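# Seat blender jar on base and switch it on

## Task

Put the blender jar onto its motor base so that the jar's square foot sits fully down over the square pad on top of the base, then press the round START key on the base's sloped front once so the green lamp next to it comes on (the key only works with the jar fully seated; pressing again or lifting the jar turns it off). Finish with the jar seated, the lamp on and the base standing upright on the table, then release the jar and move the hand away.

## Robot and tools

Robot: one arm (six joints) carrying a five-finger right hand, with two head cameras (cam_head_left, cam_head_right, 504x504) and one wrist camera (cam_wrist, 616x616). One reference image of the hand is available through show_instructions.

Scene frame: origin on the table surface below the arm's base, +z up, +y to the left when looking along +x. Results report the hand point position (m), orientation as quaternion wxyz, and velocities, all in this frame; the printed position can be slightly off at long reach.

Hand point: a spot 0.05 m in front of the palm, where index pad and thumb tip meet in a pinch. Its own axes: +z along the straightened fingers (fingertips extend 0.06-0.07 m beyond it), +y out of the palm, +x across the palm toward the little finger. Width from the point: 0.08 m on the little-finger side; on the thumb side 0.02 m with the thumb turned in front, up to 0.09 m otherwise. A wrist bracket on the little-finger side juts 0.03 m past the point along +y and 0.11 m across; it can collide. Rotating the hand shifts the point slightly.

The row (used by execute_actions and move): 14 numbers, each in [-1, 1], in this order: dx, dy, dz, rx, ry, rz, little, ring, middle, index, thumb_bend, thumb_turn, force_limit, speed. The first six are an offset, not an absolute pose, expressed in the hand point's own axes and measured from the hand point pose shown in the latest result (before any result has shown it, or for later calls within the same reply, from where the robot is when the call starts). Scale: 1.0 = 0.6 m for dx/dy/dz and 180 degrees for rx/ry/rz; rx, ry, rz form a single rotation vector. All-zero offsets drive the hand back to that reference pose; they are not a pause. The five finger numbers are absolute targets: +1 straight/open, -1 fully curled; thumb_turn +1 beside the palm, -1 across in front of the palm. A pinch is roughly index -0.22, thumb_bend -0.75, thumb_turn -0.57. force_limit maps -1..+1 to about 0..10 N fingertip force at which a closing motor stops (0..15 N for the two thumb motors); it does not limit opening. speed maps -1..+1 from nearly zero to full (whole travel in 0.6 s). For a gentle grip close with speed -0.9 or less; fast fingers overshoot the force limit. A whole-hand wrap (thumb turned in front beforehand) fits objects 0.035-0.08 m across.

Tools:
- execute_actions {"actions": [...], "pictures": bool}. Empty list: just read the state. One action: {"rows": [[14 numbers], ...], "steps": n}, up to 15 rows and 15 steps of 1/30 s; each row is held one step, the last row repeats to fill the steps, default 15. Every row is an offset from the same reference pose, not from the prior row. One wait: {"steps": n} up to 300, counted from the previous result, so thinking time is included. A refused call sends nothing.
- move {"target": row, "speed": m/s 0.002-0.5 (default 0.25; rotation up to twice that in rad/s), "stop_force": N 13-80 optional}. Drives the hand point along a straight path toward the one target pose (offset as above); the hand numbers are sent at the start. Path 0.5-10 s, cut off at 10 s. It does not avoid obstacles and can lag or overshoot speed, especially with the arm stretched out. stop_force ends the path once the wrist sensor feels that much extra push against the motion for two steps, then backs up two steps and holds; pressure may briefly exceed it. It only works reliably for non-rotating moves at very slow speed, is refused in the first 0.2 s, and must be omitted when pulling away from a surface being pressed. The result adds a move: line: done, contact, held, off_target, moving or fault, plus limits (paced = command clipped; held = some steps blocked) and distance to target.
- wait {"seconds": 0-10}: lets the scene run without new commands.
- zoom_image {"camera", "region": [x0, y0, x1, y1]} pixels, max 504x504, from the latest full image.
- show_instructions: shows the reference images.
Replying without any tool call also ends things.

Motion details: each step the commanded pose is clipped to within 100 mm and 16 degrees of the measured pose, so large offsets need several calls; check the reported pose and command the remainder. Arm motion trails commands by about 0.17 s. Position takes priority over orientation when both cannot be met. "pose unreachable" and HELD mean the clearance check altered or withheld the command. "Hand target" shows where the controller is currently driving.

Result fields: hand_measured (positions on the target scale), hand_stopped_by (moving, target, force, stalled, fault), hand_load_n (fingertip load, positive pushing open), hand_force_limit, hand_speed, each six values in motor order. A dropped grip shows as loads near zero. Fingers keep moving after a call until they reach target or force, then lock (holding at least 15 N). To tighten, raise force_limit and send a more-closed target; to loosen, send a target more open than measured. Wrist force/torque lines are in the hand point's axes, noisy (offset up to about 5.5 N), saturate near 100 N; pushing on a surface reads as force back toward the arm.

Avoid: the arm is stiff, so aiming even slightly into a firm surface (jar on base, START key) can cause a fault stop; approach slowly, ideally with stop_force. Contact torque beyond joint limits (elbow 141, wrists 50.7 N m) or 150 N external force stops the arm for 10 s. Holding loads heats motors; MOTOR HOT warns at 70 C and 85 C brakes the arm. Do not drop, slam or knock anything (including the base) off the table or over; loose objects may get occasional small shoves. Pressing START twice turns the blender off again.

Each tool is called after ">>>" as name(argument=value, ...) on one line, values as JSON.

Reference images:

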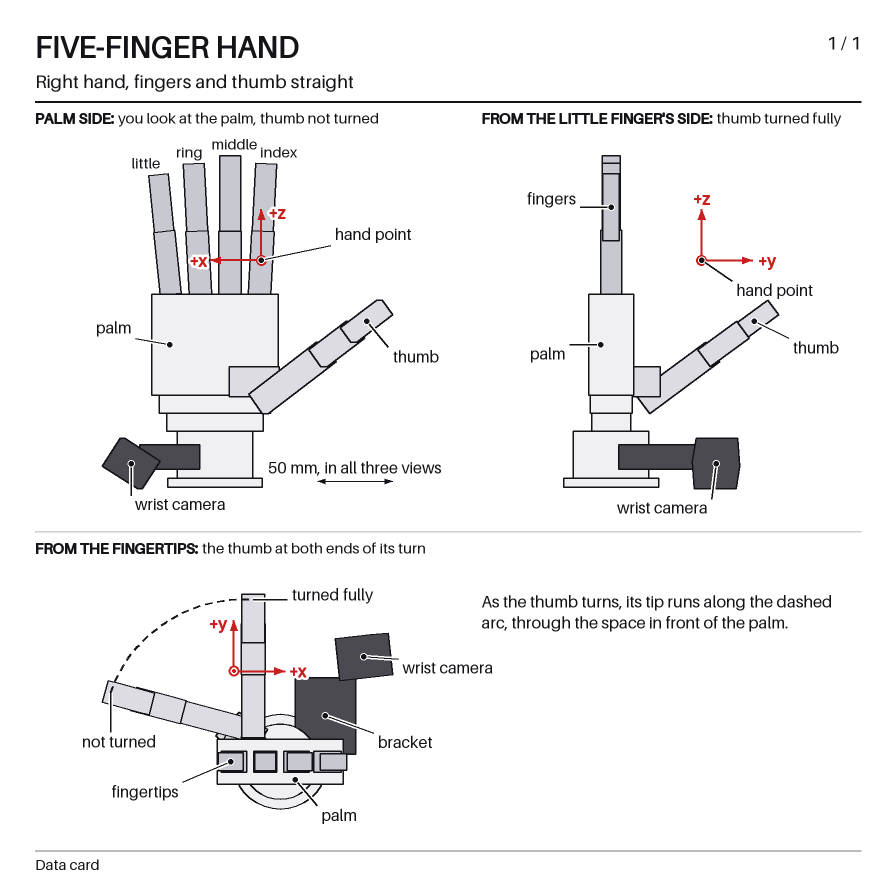

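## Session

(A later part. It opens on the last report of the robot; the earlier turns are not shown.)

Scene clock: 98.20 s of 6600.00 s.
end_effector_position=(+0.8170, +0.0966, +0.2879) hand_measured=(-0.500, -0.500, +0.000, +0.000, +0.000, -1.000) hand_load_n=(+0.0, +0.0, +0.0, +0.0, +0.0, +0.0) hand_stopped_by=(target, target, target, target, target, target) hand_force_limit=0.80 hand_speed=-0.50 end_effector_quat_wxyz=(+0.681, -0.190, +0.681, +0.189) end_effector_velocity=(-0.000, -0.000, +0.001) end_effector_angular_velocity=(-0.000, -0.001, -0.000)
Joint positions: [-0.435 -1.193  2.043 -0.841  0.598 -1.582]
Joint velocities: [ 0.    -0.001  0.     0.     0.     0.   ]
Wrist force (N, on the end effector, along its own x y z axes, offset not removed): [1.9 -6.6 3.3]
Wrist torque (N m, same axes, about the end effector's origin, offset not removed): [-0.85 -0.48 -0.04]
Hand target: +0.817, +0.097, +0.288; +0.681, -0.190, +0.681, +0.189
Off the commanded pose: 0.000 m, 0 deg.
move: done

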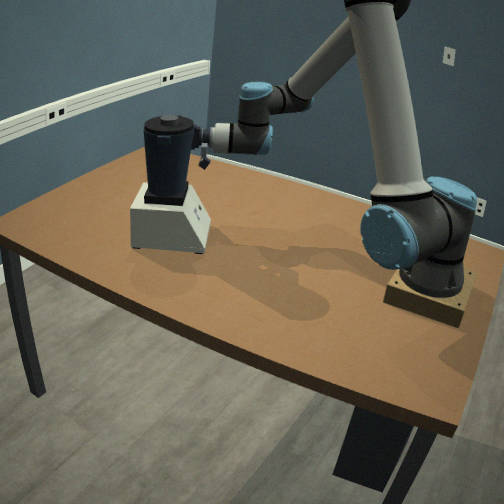

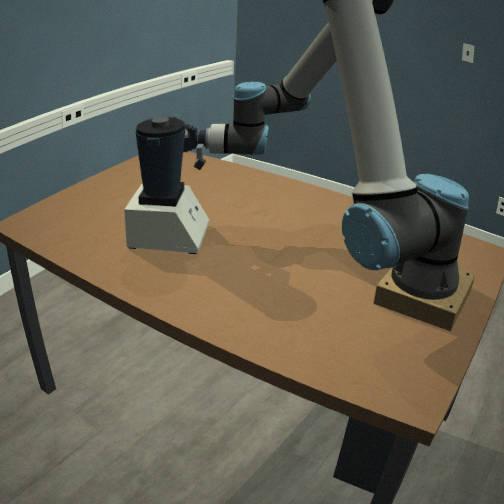

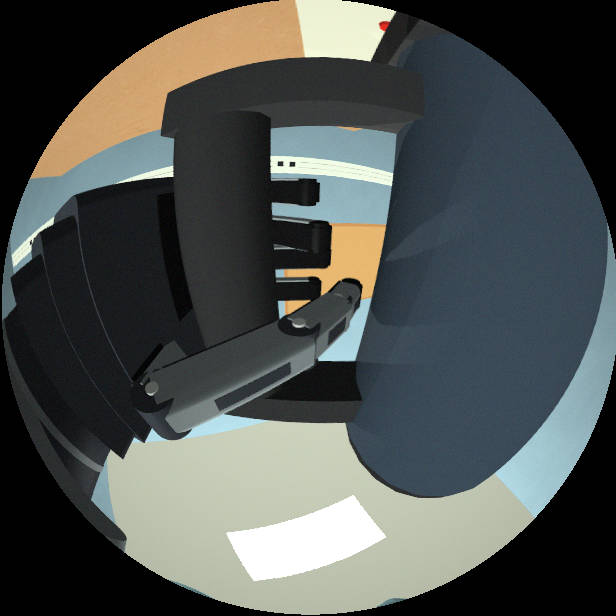

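>>> move(target=[0,-0.015,0,0,0,0,1,1,1,1,0.4,-1,0.8,0.5], speed=0.03)

>>> move(target=[0,0,-0.42,0,0,0,1,1,1,1,0.4,-1,0.8,0.5], speed=0.15)

>>> move(target=[0.13,0.14,-0.05,0,0,0.5,-1,-1,-1,1,-1,1,0,0.5])

>>> move(target=[0,0,0,0.167,0,0,-1,-1,-1,1,-1,1,0,0.5])

Scene clock: 104.97 s of 6600.00 s.
end_effector_position=(+0.8216, +0.0890, +0.2879) hand_measured=(+1.000, +1.000, +1.000, +1.000, +0.396, -1.000) hand_load_n=(+0.0, +0.0, +0.0, +0.0, -2.5, -2.5) hand_stopped_by=(target, target, target, target, target, target) hand_force_limit=0.80 hand_speed=0.50 end_effector_quat_wxyz=(+0.681, -0.190, +0.681, +0.189) end_effector_velocity=(+0.001, -0.001, +0.001) end_effector_angular_velocity=(-0.000, -0.001, -0.000)
Joint positions: [-0.443 -1.186  2.031 -0.837  0.59  -1.582]
Joint velocities: [-0.    -0.    -0.002  0.    -0.     0.   ]
Wrist force (N, on the end effector, along its own x y z axes, offset not removed): [3.8 -3.3 5.5]
Wrist torque (N m, same axes, about the end effector's origin, offset not removed): [-0.57 -0.71 0.35]
Hand target: +0.822, +0.089, +0.288; +0.681, -0.190, +0.681, +0.189
Off the commanded pose: 0.000 m, 0 deg.
After step 90, 2.87 s passed at rest.
move: done

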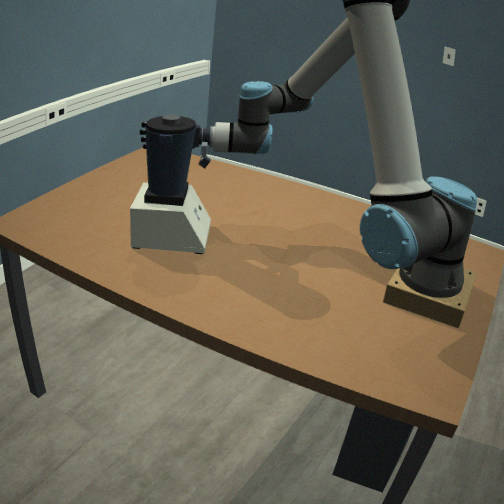

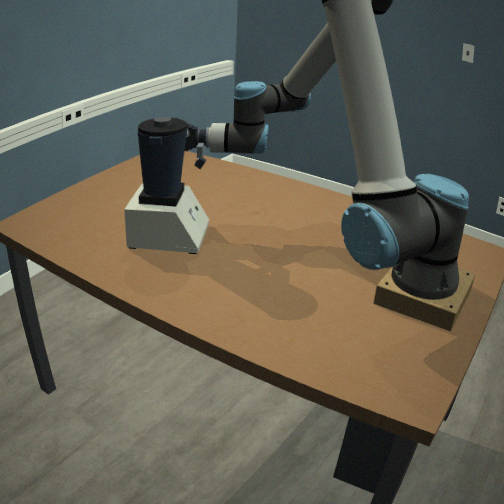

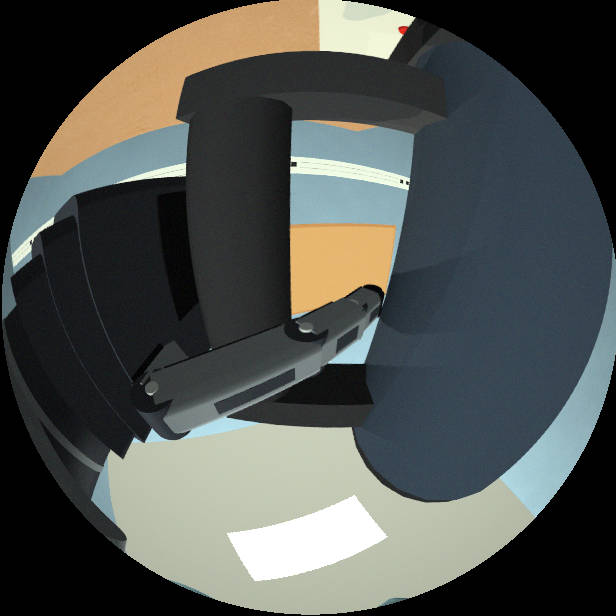

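Scene clock: 107.20 s of 6600.00 s.
end_effector_position=(+0.6059, -0.0411, +0.2881) hand_measured=(+1.000, +1.000, +1.000, +1.000, +0.396, -1.000) hand_load_n=(+0.0, +0.0, +0.0, +0.0, +0.0, +0.0) hand_stopped_by=(target, target, target, target, target, target) hand_force_limit=0.80 hand_speed=0.50 end_effector_quat_wxyz=(+0.681, -0.190, +0.681, +0.189) end_effector_velocity=(-0.002, -0.000, -0.000) end_effector_angular_velocity=(+0.000, +0.001, +0.000)
Joint positions: [-0.899 -1.399  2.342 -0.903  0.135 -1.613]
Joint velocities: [-0.004 -0.001  0.001  0.007 -0.005 -0.006]
Wrist force (N, on the end effector, along its own x y z axes, offset not removed): [1.9 -6.4 3.6]
Wrist torque (N m, same axes, about the end effector's origin, offset not removed): [-1.30 -0.44 0.37]
Hand target: +0.606, -0.041, +0.288; +0.681, -0.190, +0.681, +0.189
Off the commanded pose: 0.000 m, 0 deg.
move: done

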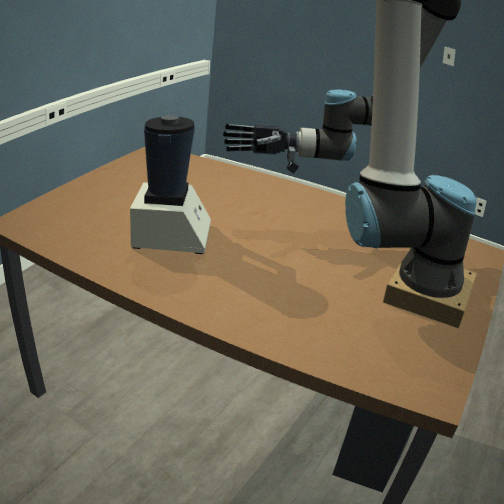

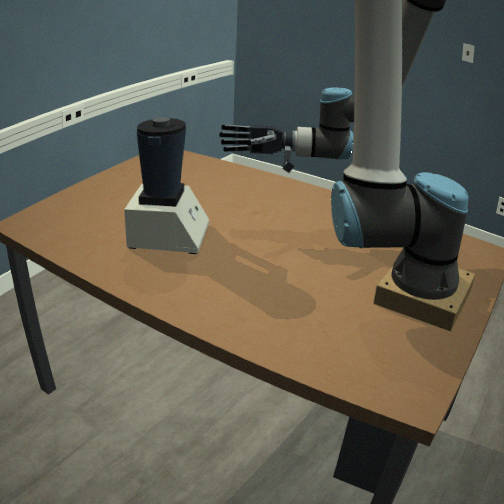

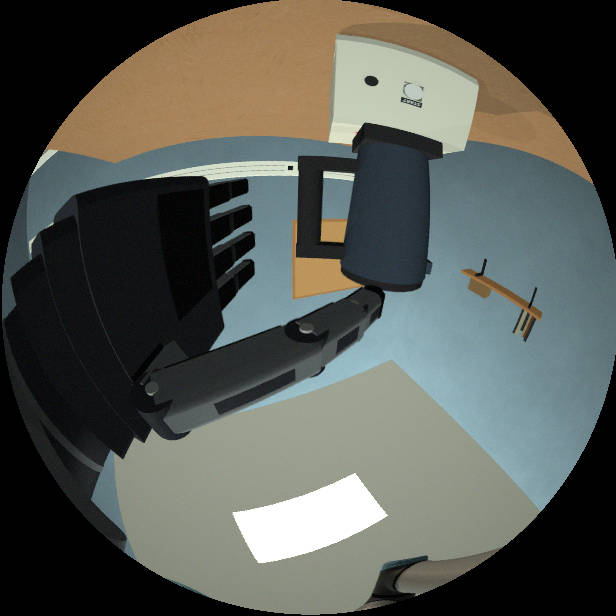

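Scene clock: 110.87 s of 6600.00 s.
end_effector_position=(+0.5366, +0.0151, +0.2104) hand_measured=(-1.000, -1.000, -1.000, +1.000, -1.000, +1.000) hand_load_n=(+0.0, +0.0, +0.0, +0.0, +0.0, +0.0) hand_stopped_by=(target, target, target, target, target, target) hand_force_limit=0.00 hand_speed=0.50 end_effector_quat_wxyz=(+0.345, +0.348, +0.621, +0.612) end_effector_velocity=(+0.000, +0.001, -0.000) end_effector_angular_velocity=(+0.021, -0.020, -0.014)
Joint positions: [-0.93  -1.319  2.671 -1.163  0.101 -0.192]
Joint velocities: [ 0.012 -0.031  0.071 -0.363  0.02   0.329]
Wrist force (N, on the end effector, along its own x y z axes, offset not removed): [6.8 -1.2 1.0]
Wrist torque (N m, same axes, about the end effector's origin, offset not removed): [-0.37 -1.00 0.93]
Hand target: +0.537, +0.015, +0.210; +0.346, +0.348, +0.620, +0.613
Off the commanded pose: 0.000 m, 1 deg.
move: done

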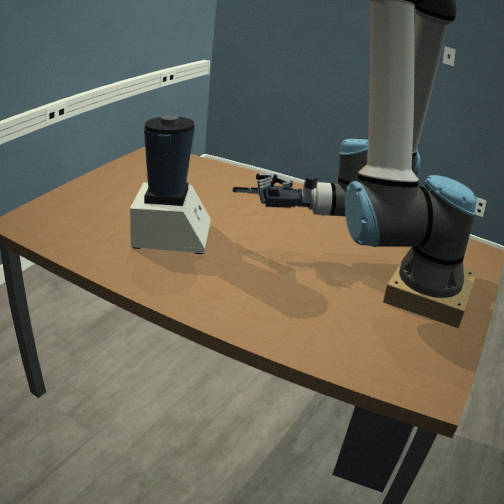

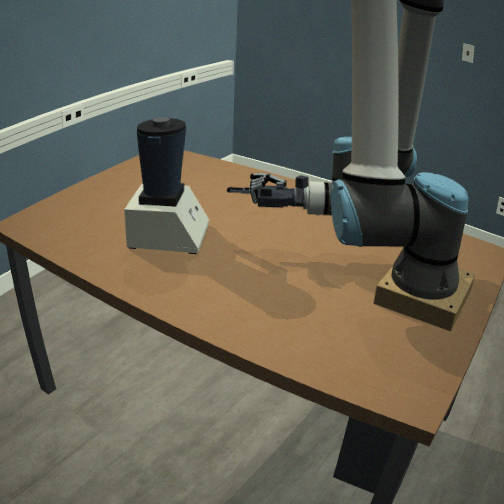

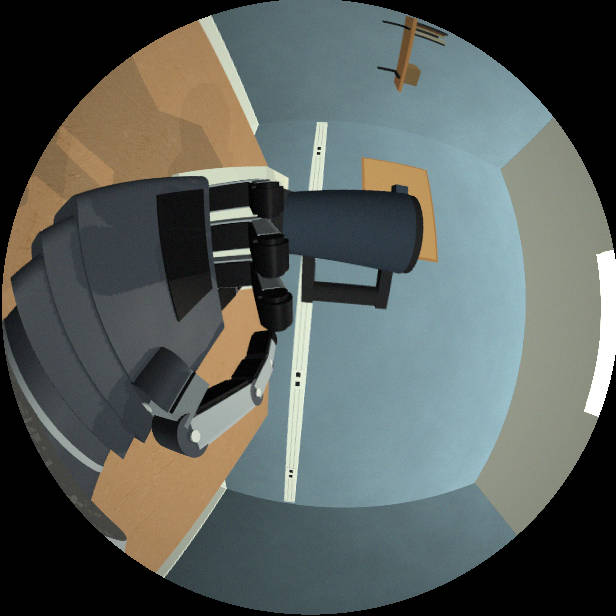

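Scene clock: 112.60 s of 6600.00 s.
end_effector_position=(+0.5368, +0.0151, +0.2105) hand_measured=(-1.000, -1.000, -1.000, +1.000, -1.000, +1.000) hand_load_n=(+0.0, +0.0, +0.0, +0.0, +0.0, +0.0) hand_stopped_by=(target, target, target, target, target, target) hand_force_limit=0.00 hand_speed=0.50 end_effector_quat_wxyz=(+0.243, +0.426, +0.758, +0.430) end_effector_velocity=(+0.001, -0.001, +0.000) end_effector_angular_velocity=(-0.002, +0.006, +0.008)
Joint positions: [-0.897 -1.363  2.48   0.231  0.557 -1.316]
Joint velocities: [-0.001  0.006 -0.007  0.02   0.004 -0.02 ]
Wrist force (N, on the end effector, along its own x y z axes, offset not removed): [1.0 -6.8 -1.7]
Wrist torque (N m, same axes, about the end effector's origin, offset not removed): [-0.98 -0.10 0.21]
Hand target: +0.537, +0.015, +0.210; +0.243, +0.425, +0.758, +0.430
Off the commanded pose: 0.000 m, 0 deg.
move: done

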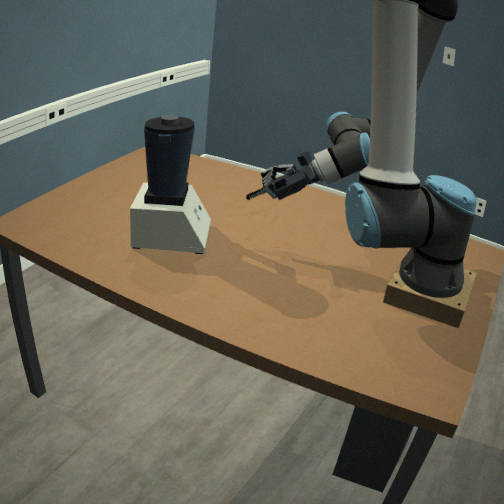

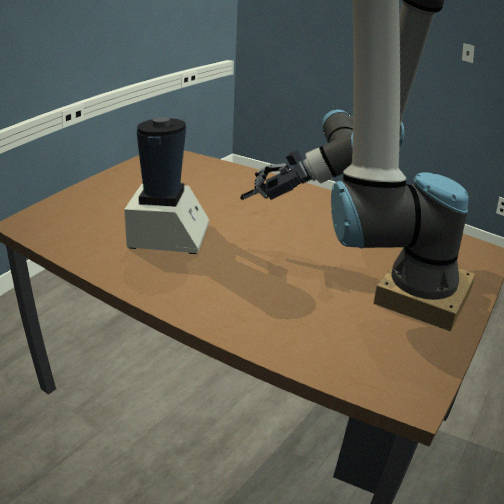

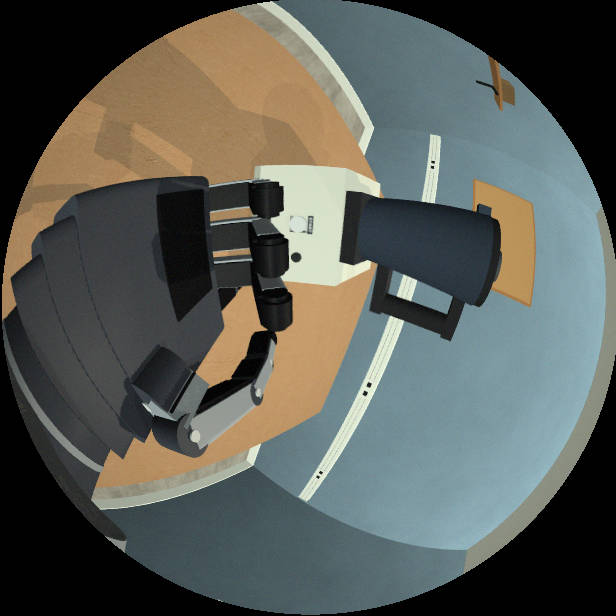

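>>> move(target=[-0.1,0.065,0.13,0,0,0,1,-1,-1,-1,-1,1,0,0.5], speed=0.1)

Scene clock: 117.80 s of 6600.00 s.
end_effector_position=(+0.6420, +0.0090, +0.2041) hand_measured=(+1.000, -1.000, -1.000, -1.000, -1.000, +1.000) hand_load_n=(+0.0, +0.0, +0.0, +0.0, +0.0, +0.0) hand_stopped_by=(target, target, target, target, target, target) hand_force_limit=0.00 hand_speed=0.50 end_effector_quat_wxyz=(+0.243, +0.425, +0.758, +0.430) end_effector_velocity=(+0.002, -0.000, -0.000) end_effector_angular_velocity=(-0.000, -0.000, -0.001)
Joint positions: [-0.677 -1.295  2.282  0.06   0.638 -0.952]
Joint velocities: [ 0.004  0.002 -0.004 -0.004  0.002  0.007]
Wrist force (N, on the end effector, along its own x y z axes, offset not removed): [0.1 -4.2 -2.0]
Wrist torque (N m, same axes, about the end effector's origin, offset not removed): [-0.62 0.12 0.17]
Hand target: +0.642, +0.009, +0.204; +0.243, +0.426, +0.758, +0.430
Off the commanded pose: 0.000 m, 0 deg.
After step 90, 0.70 s passed at rest.
move: done

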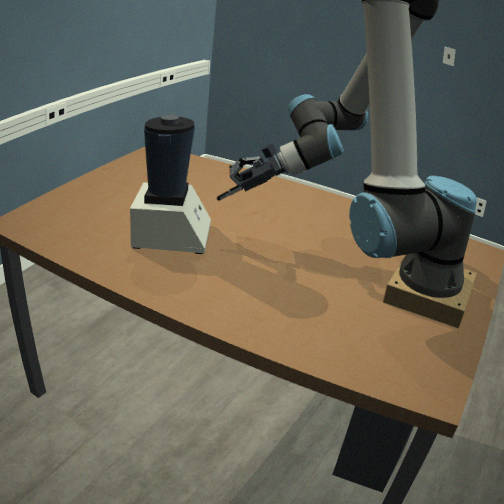

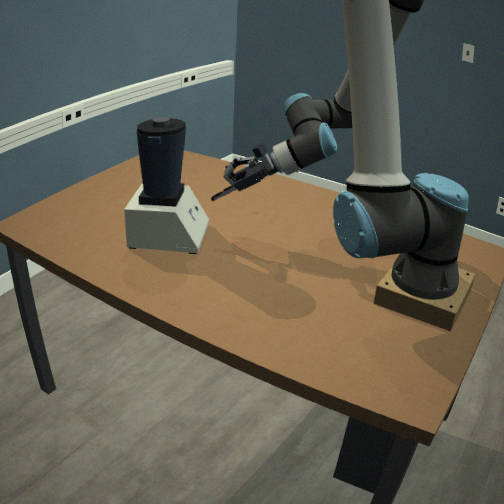

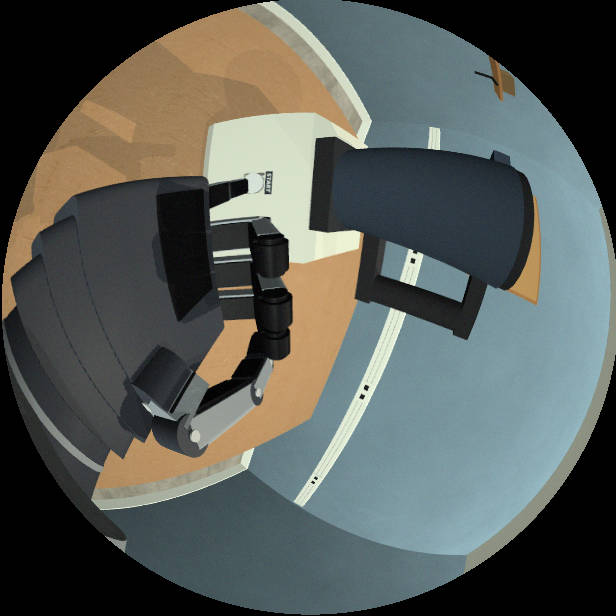

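>>> move(target=[0,0,0.075,0,0,0,1,-1,-1,-1,-1,1,0,0.5], speed=0.05)

>>> zoom_image(camera="cam_head_right", region=[150, 160, 250, 250])

Scene clock: 121.63 s of 6600.00 s.
end_effector_position=(+0.6749, +0.0290, +0.1811) hand_measured=(+1.000, -1.000, -1.000, -1.000, -1.000, +1.000) hand_load_n=(+0.0, +0.0, +0.0, +0.0, +0.0, +0.0) hand_stopped_by=(target, target, target, target, target, target) hand_force_limit=0.00 hand_speed=0.50 end_effector_quat_wxyz=(+0.243, +0.425, +0.758, +0.430) end_effector_velocity=(+0.001, +0.001, -0.001) end_effector_angular_velocity=(-0.000, -0.000, -0.000)
Joint positions: [-0.588 -1.243  2.243 -0.05   0.687 -0.83 ]
Joint velocities: [ 0.004  0.001 -0.001 -0.005  0.002  0.006]
Wrist force (N, on the end effector, along its own x y z axes, offset not removed): [6.1 -4.6 -2.8]
Wrist torque (N m, same axes, about the end effector's origin, offset not removed): [-0.44 -0.92 0.76]
Hand target: +0.675, +0.029, +0.181; +0.243, +0.425, +0.758, +0.430
Off the commanded pose: 0.000 m, 0 deg.
move: done

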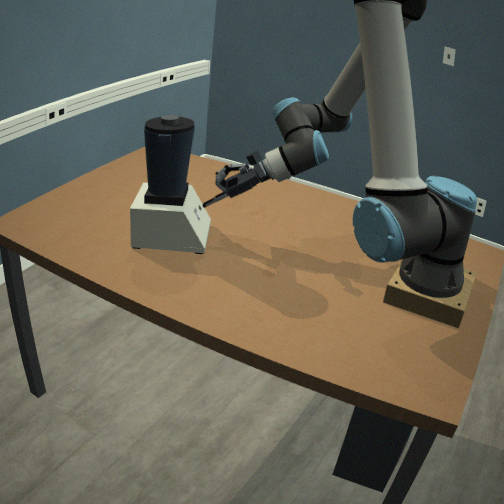

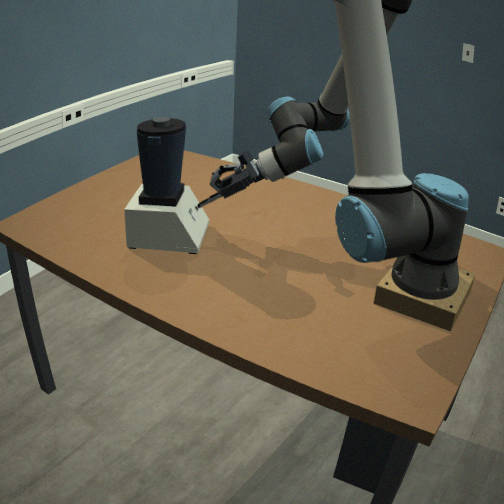

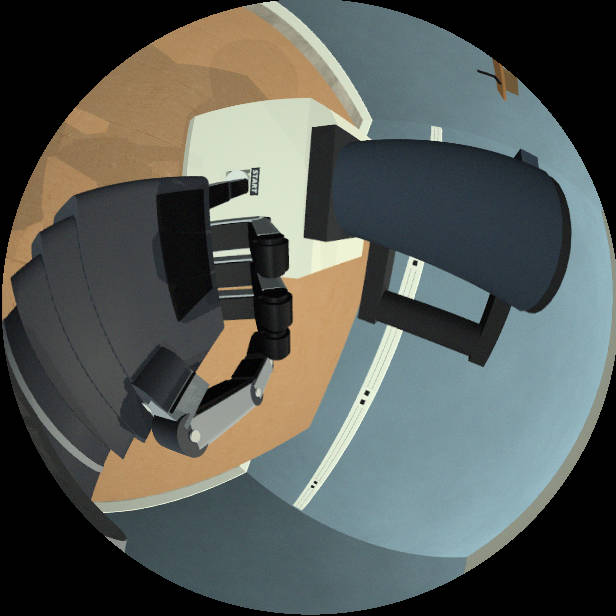

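Region (150, 160, 250, 250) of cam_head_right's 504x504 image, scaled by 5.040, with more detail than that image has; it fills the top 454 rows of this view, and the rest is white.

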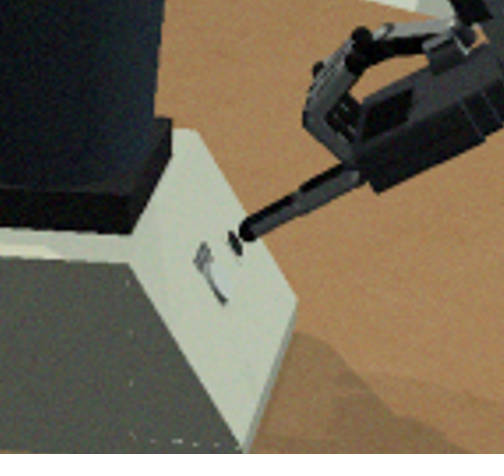

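Aiming high; lower ~11 mm, +x 4 mm, then press.

>>> move(target=[0.007,-0.019,0,0,0,0,1,-1,-1,-1,-1,1,0,0.5], speed=0.03)

>>> move(target=[0,0,0.06,0,0,0,1,-1,-1,-1,-1,1,0,0.5], speed=0.008, stop_force=13)

>>> move(target=[0,0,-0.15,0,0,0,1,-1,-1,-1,-1,1,0,0.5], speed=0.1)

>>> zoom_image(camera="cam_head_right", region=[150, 160, 250, 250])

Scene clock: 125.70 s of 6600.00 s.
end_effector_position=(+0.6679, +0.0295, +0.1715) hand_measured=(+1.000, -1.000, -1.000, -1.000, -1.000, +1.000) hand_load_n=(+0.0, +0.0, +0.0, +0.0, +0.0, +0.0) hand_stopped_by=(target, target, target, target, target, target) hand_force_limit=0.00 hand_speed=0.50 end_effector_quat_wxyz=(+0.243, +0.425, +0.758, +0.430) end_effector_velocity=(+0.000, -0.001, -0.000) end_effector_angular_velocity=(-0.003, -0.003, -0.001)
Joint positions: [-0.596 -1.232  2.26  -0.069  0.682 -0.841]
Joint velocities: [-0.002  0.001  0.001 -0.003  0.    -0.003]
Wrist force (N, on the end effector, along its own x y z axes, offset not removed): [5.7 -2.2 0.1]
Wrist torque (N m, same axes, about the end effector's origin, offset not removed): [-0.39 -0.70 0.73]
Hand target: +0.668, +0.030, +0.171; +0.243, +0.425, +0.758, +0.430
Off the commanded pose: 0.000 m, 0 deg.
After step 90, 0.30 s passed at rest.
move: done

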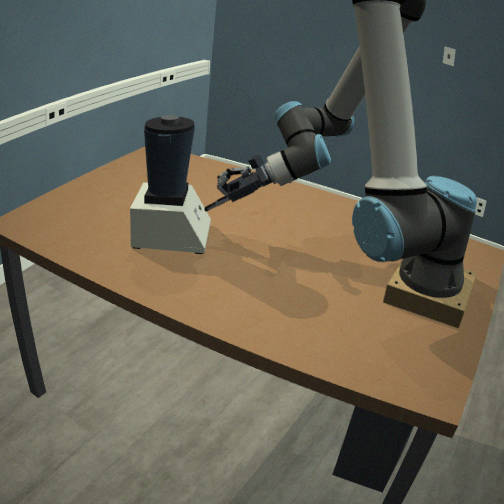

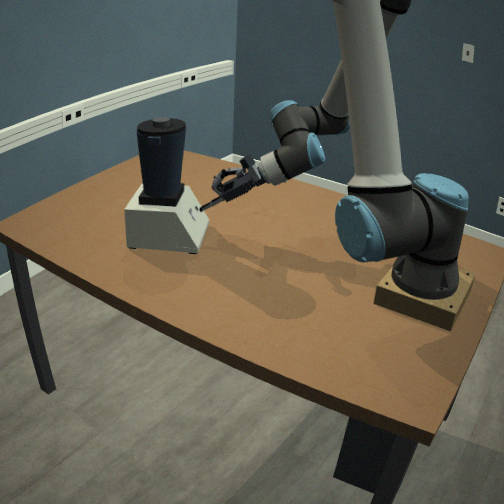

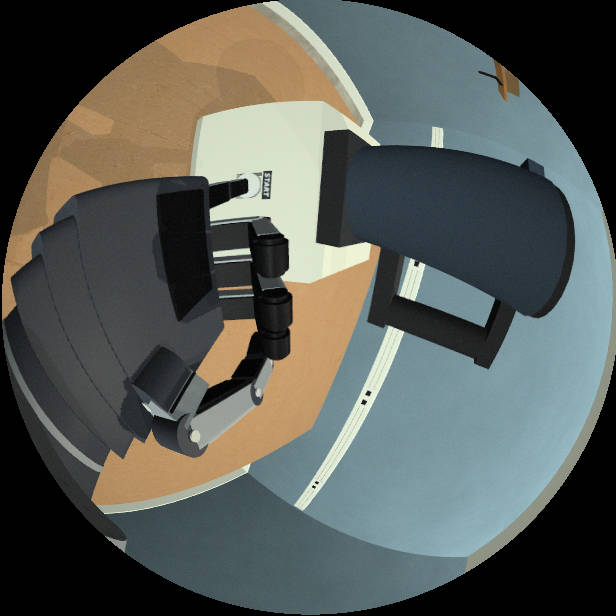

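Scene clock: 129.33 s of 6600.00 s.
end_effector_position=(+0.6870, +0.0410, +0.1581) hand_measured=(+1.000, -1.000, -1.000, -1.000, -1.000, +1.000) hand_load_n=(-0.5, +0.0, +0.0, +0.0, +0.0, +0.0) hand_stopped_by=(target, target, target, target, target, target) hand_force_limit=0.00 hand_speed=0.50 end_effector_quat_wxyz=(+0.243, +0.426, +0.758, +0.430) end_effector_velocity=(-0.002, -0.000, +0.002) end_effector_angular_velocity=(-0.001, -0.001, +0.002)
Joint positions: [-0.548 -1.2    2.235 -0.123  0.711 -0.78 ]
Joint velocities: [-0.004 -0.005  0.003  0.006 -0.003 -0.007]
Wrist force (N, on the end effector, along its own x y z axes, offset not removed): [1.6 -0.7 -16.6]
Wrist torque (N m, same axes, about the end effector's origin, offset not removed): [0.68 0.40 0.43]
Hand target: +0.687, +0.041, +0.158; +0.243, +0.425, +0.758, +0.430
Off the commanded pose: 0.010 m, 0 deg.
move: contact

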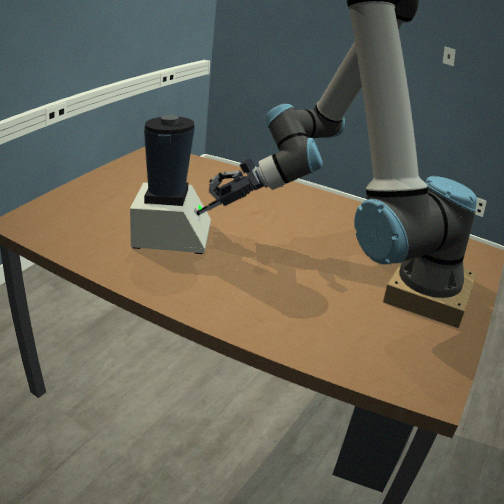

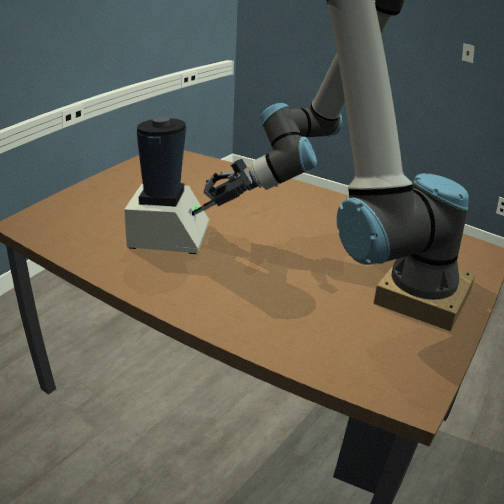

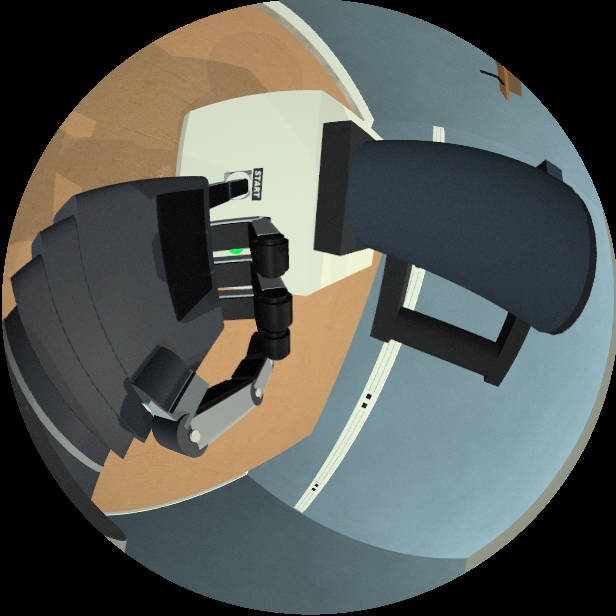

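Scene clock: 130.73 s of 6600.00 s.
end_effector_position=(+0.6210, +0.0010, +0.2043) hand_measured=(+1.000, -1.000, -1.000, -1.000, -1.000, +1.000) hand_load_n=(+0.0, +0.0, +0.0, +0.0, +0.0, +0.0) hand_stopped_by=(target, target, target, target, target, target) hand_force_limit=0.00 hand_speed=0.50 end_effector_quat_wxyz=(+0.243, +0.426, +0.758, +0.430) end_effector_velocity=(+0.000, -0.002, +0.001) end_effector_angular_velocity=(-0.002, -0.001, +0.001)
Joint positions: [-0.731 -1.303  2.315  0.099  0.613 -1.032]
Joint velocities: [-0.004 -0.    -0.002  0.008 -0.002 -0.009]
Wrist force (N, on the end effector, along its own x y z axes, offset not removed): [6.8 -5.5 1.1]
Wrist torque (N m, same axes, about the end effector's origin, offset not removed): [-0.86 -1.03 0.74]
Hand target: +0.621, +0.001, +0.204; +0.243, +0.426, +0.758, +0.430
Off the commanded pose: 0.000 m, 0 deg.
move: done

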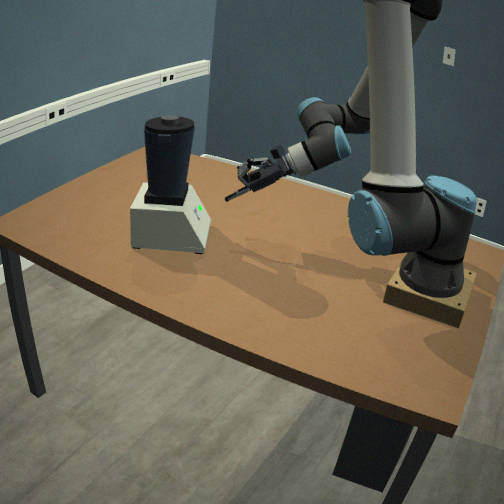

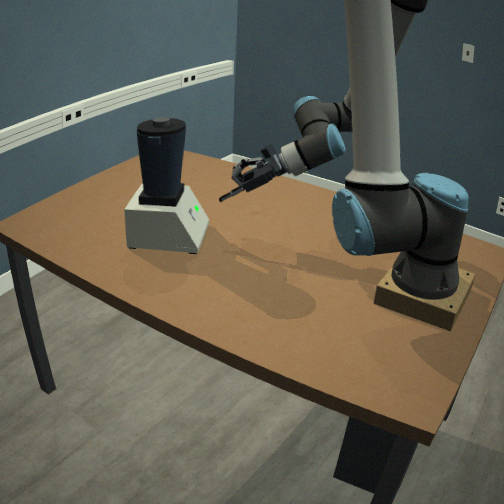

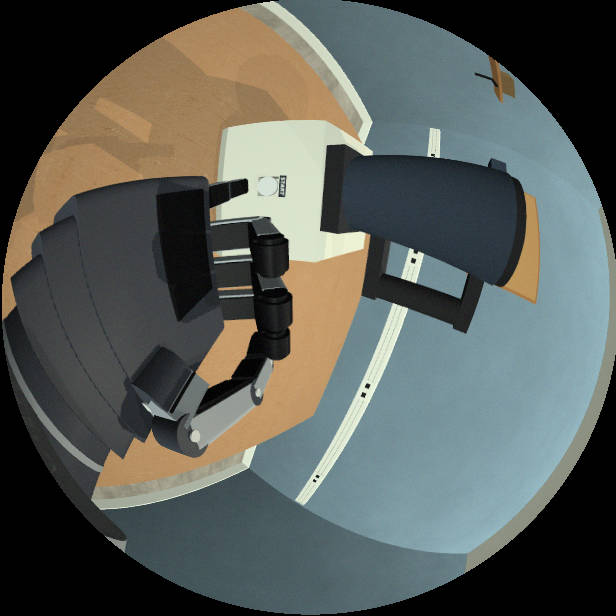

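Region (150, 160, 250, 250) of cam_head_right's 504x504 image, scaled by 5.040, with more detail than that image has; it fills the top 454 rows of this view, and the rest is white.

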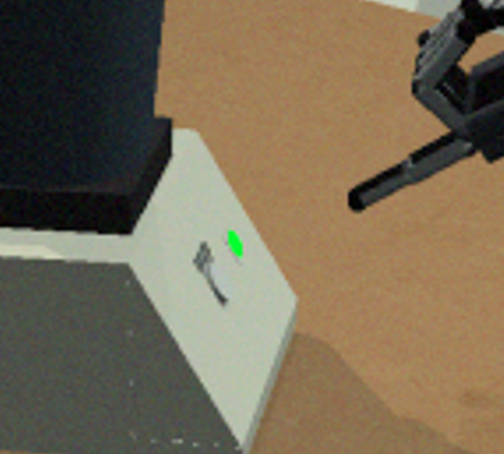

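>>> finished_scene(scene=1)

The scene is finished: the task was done.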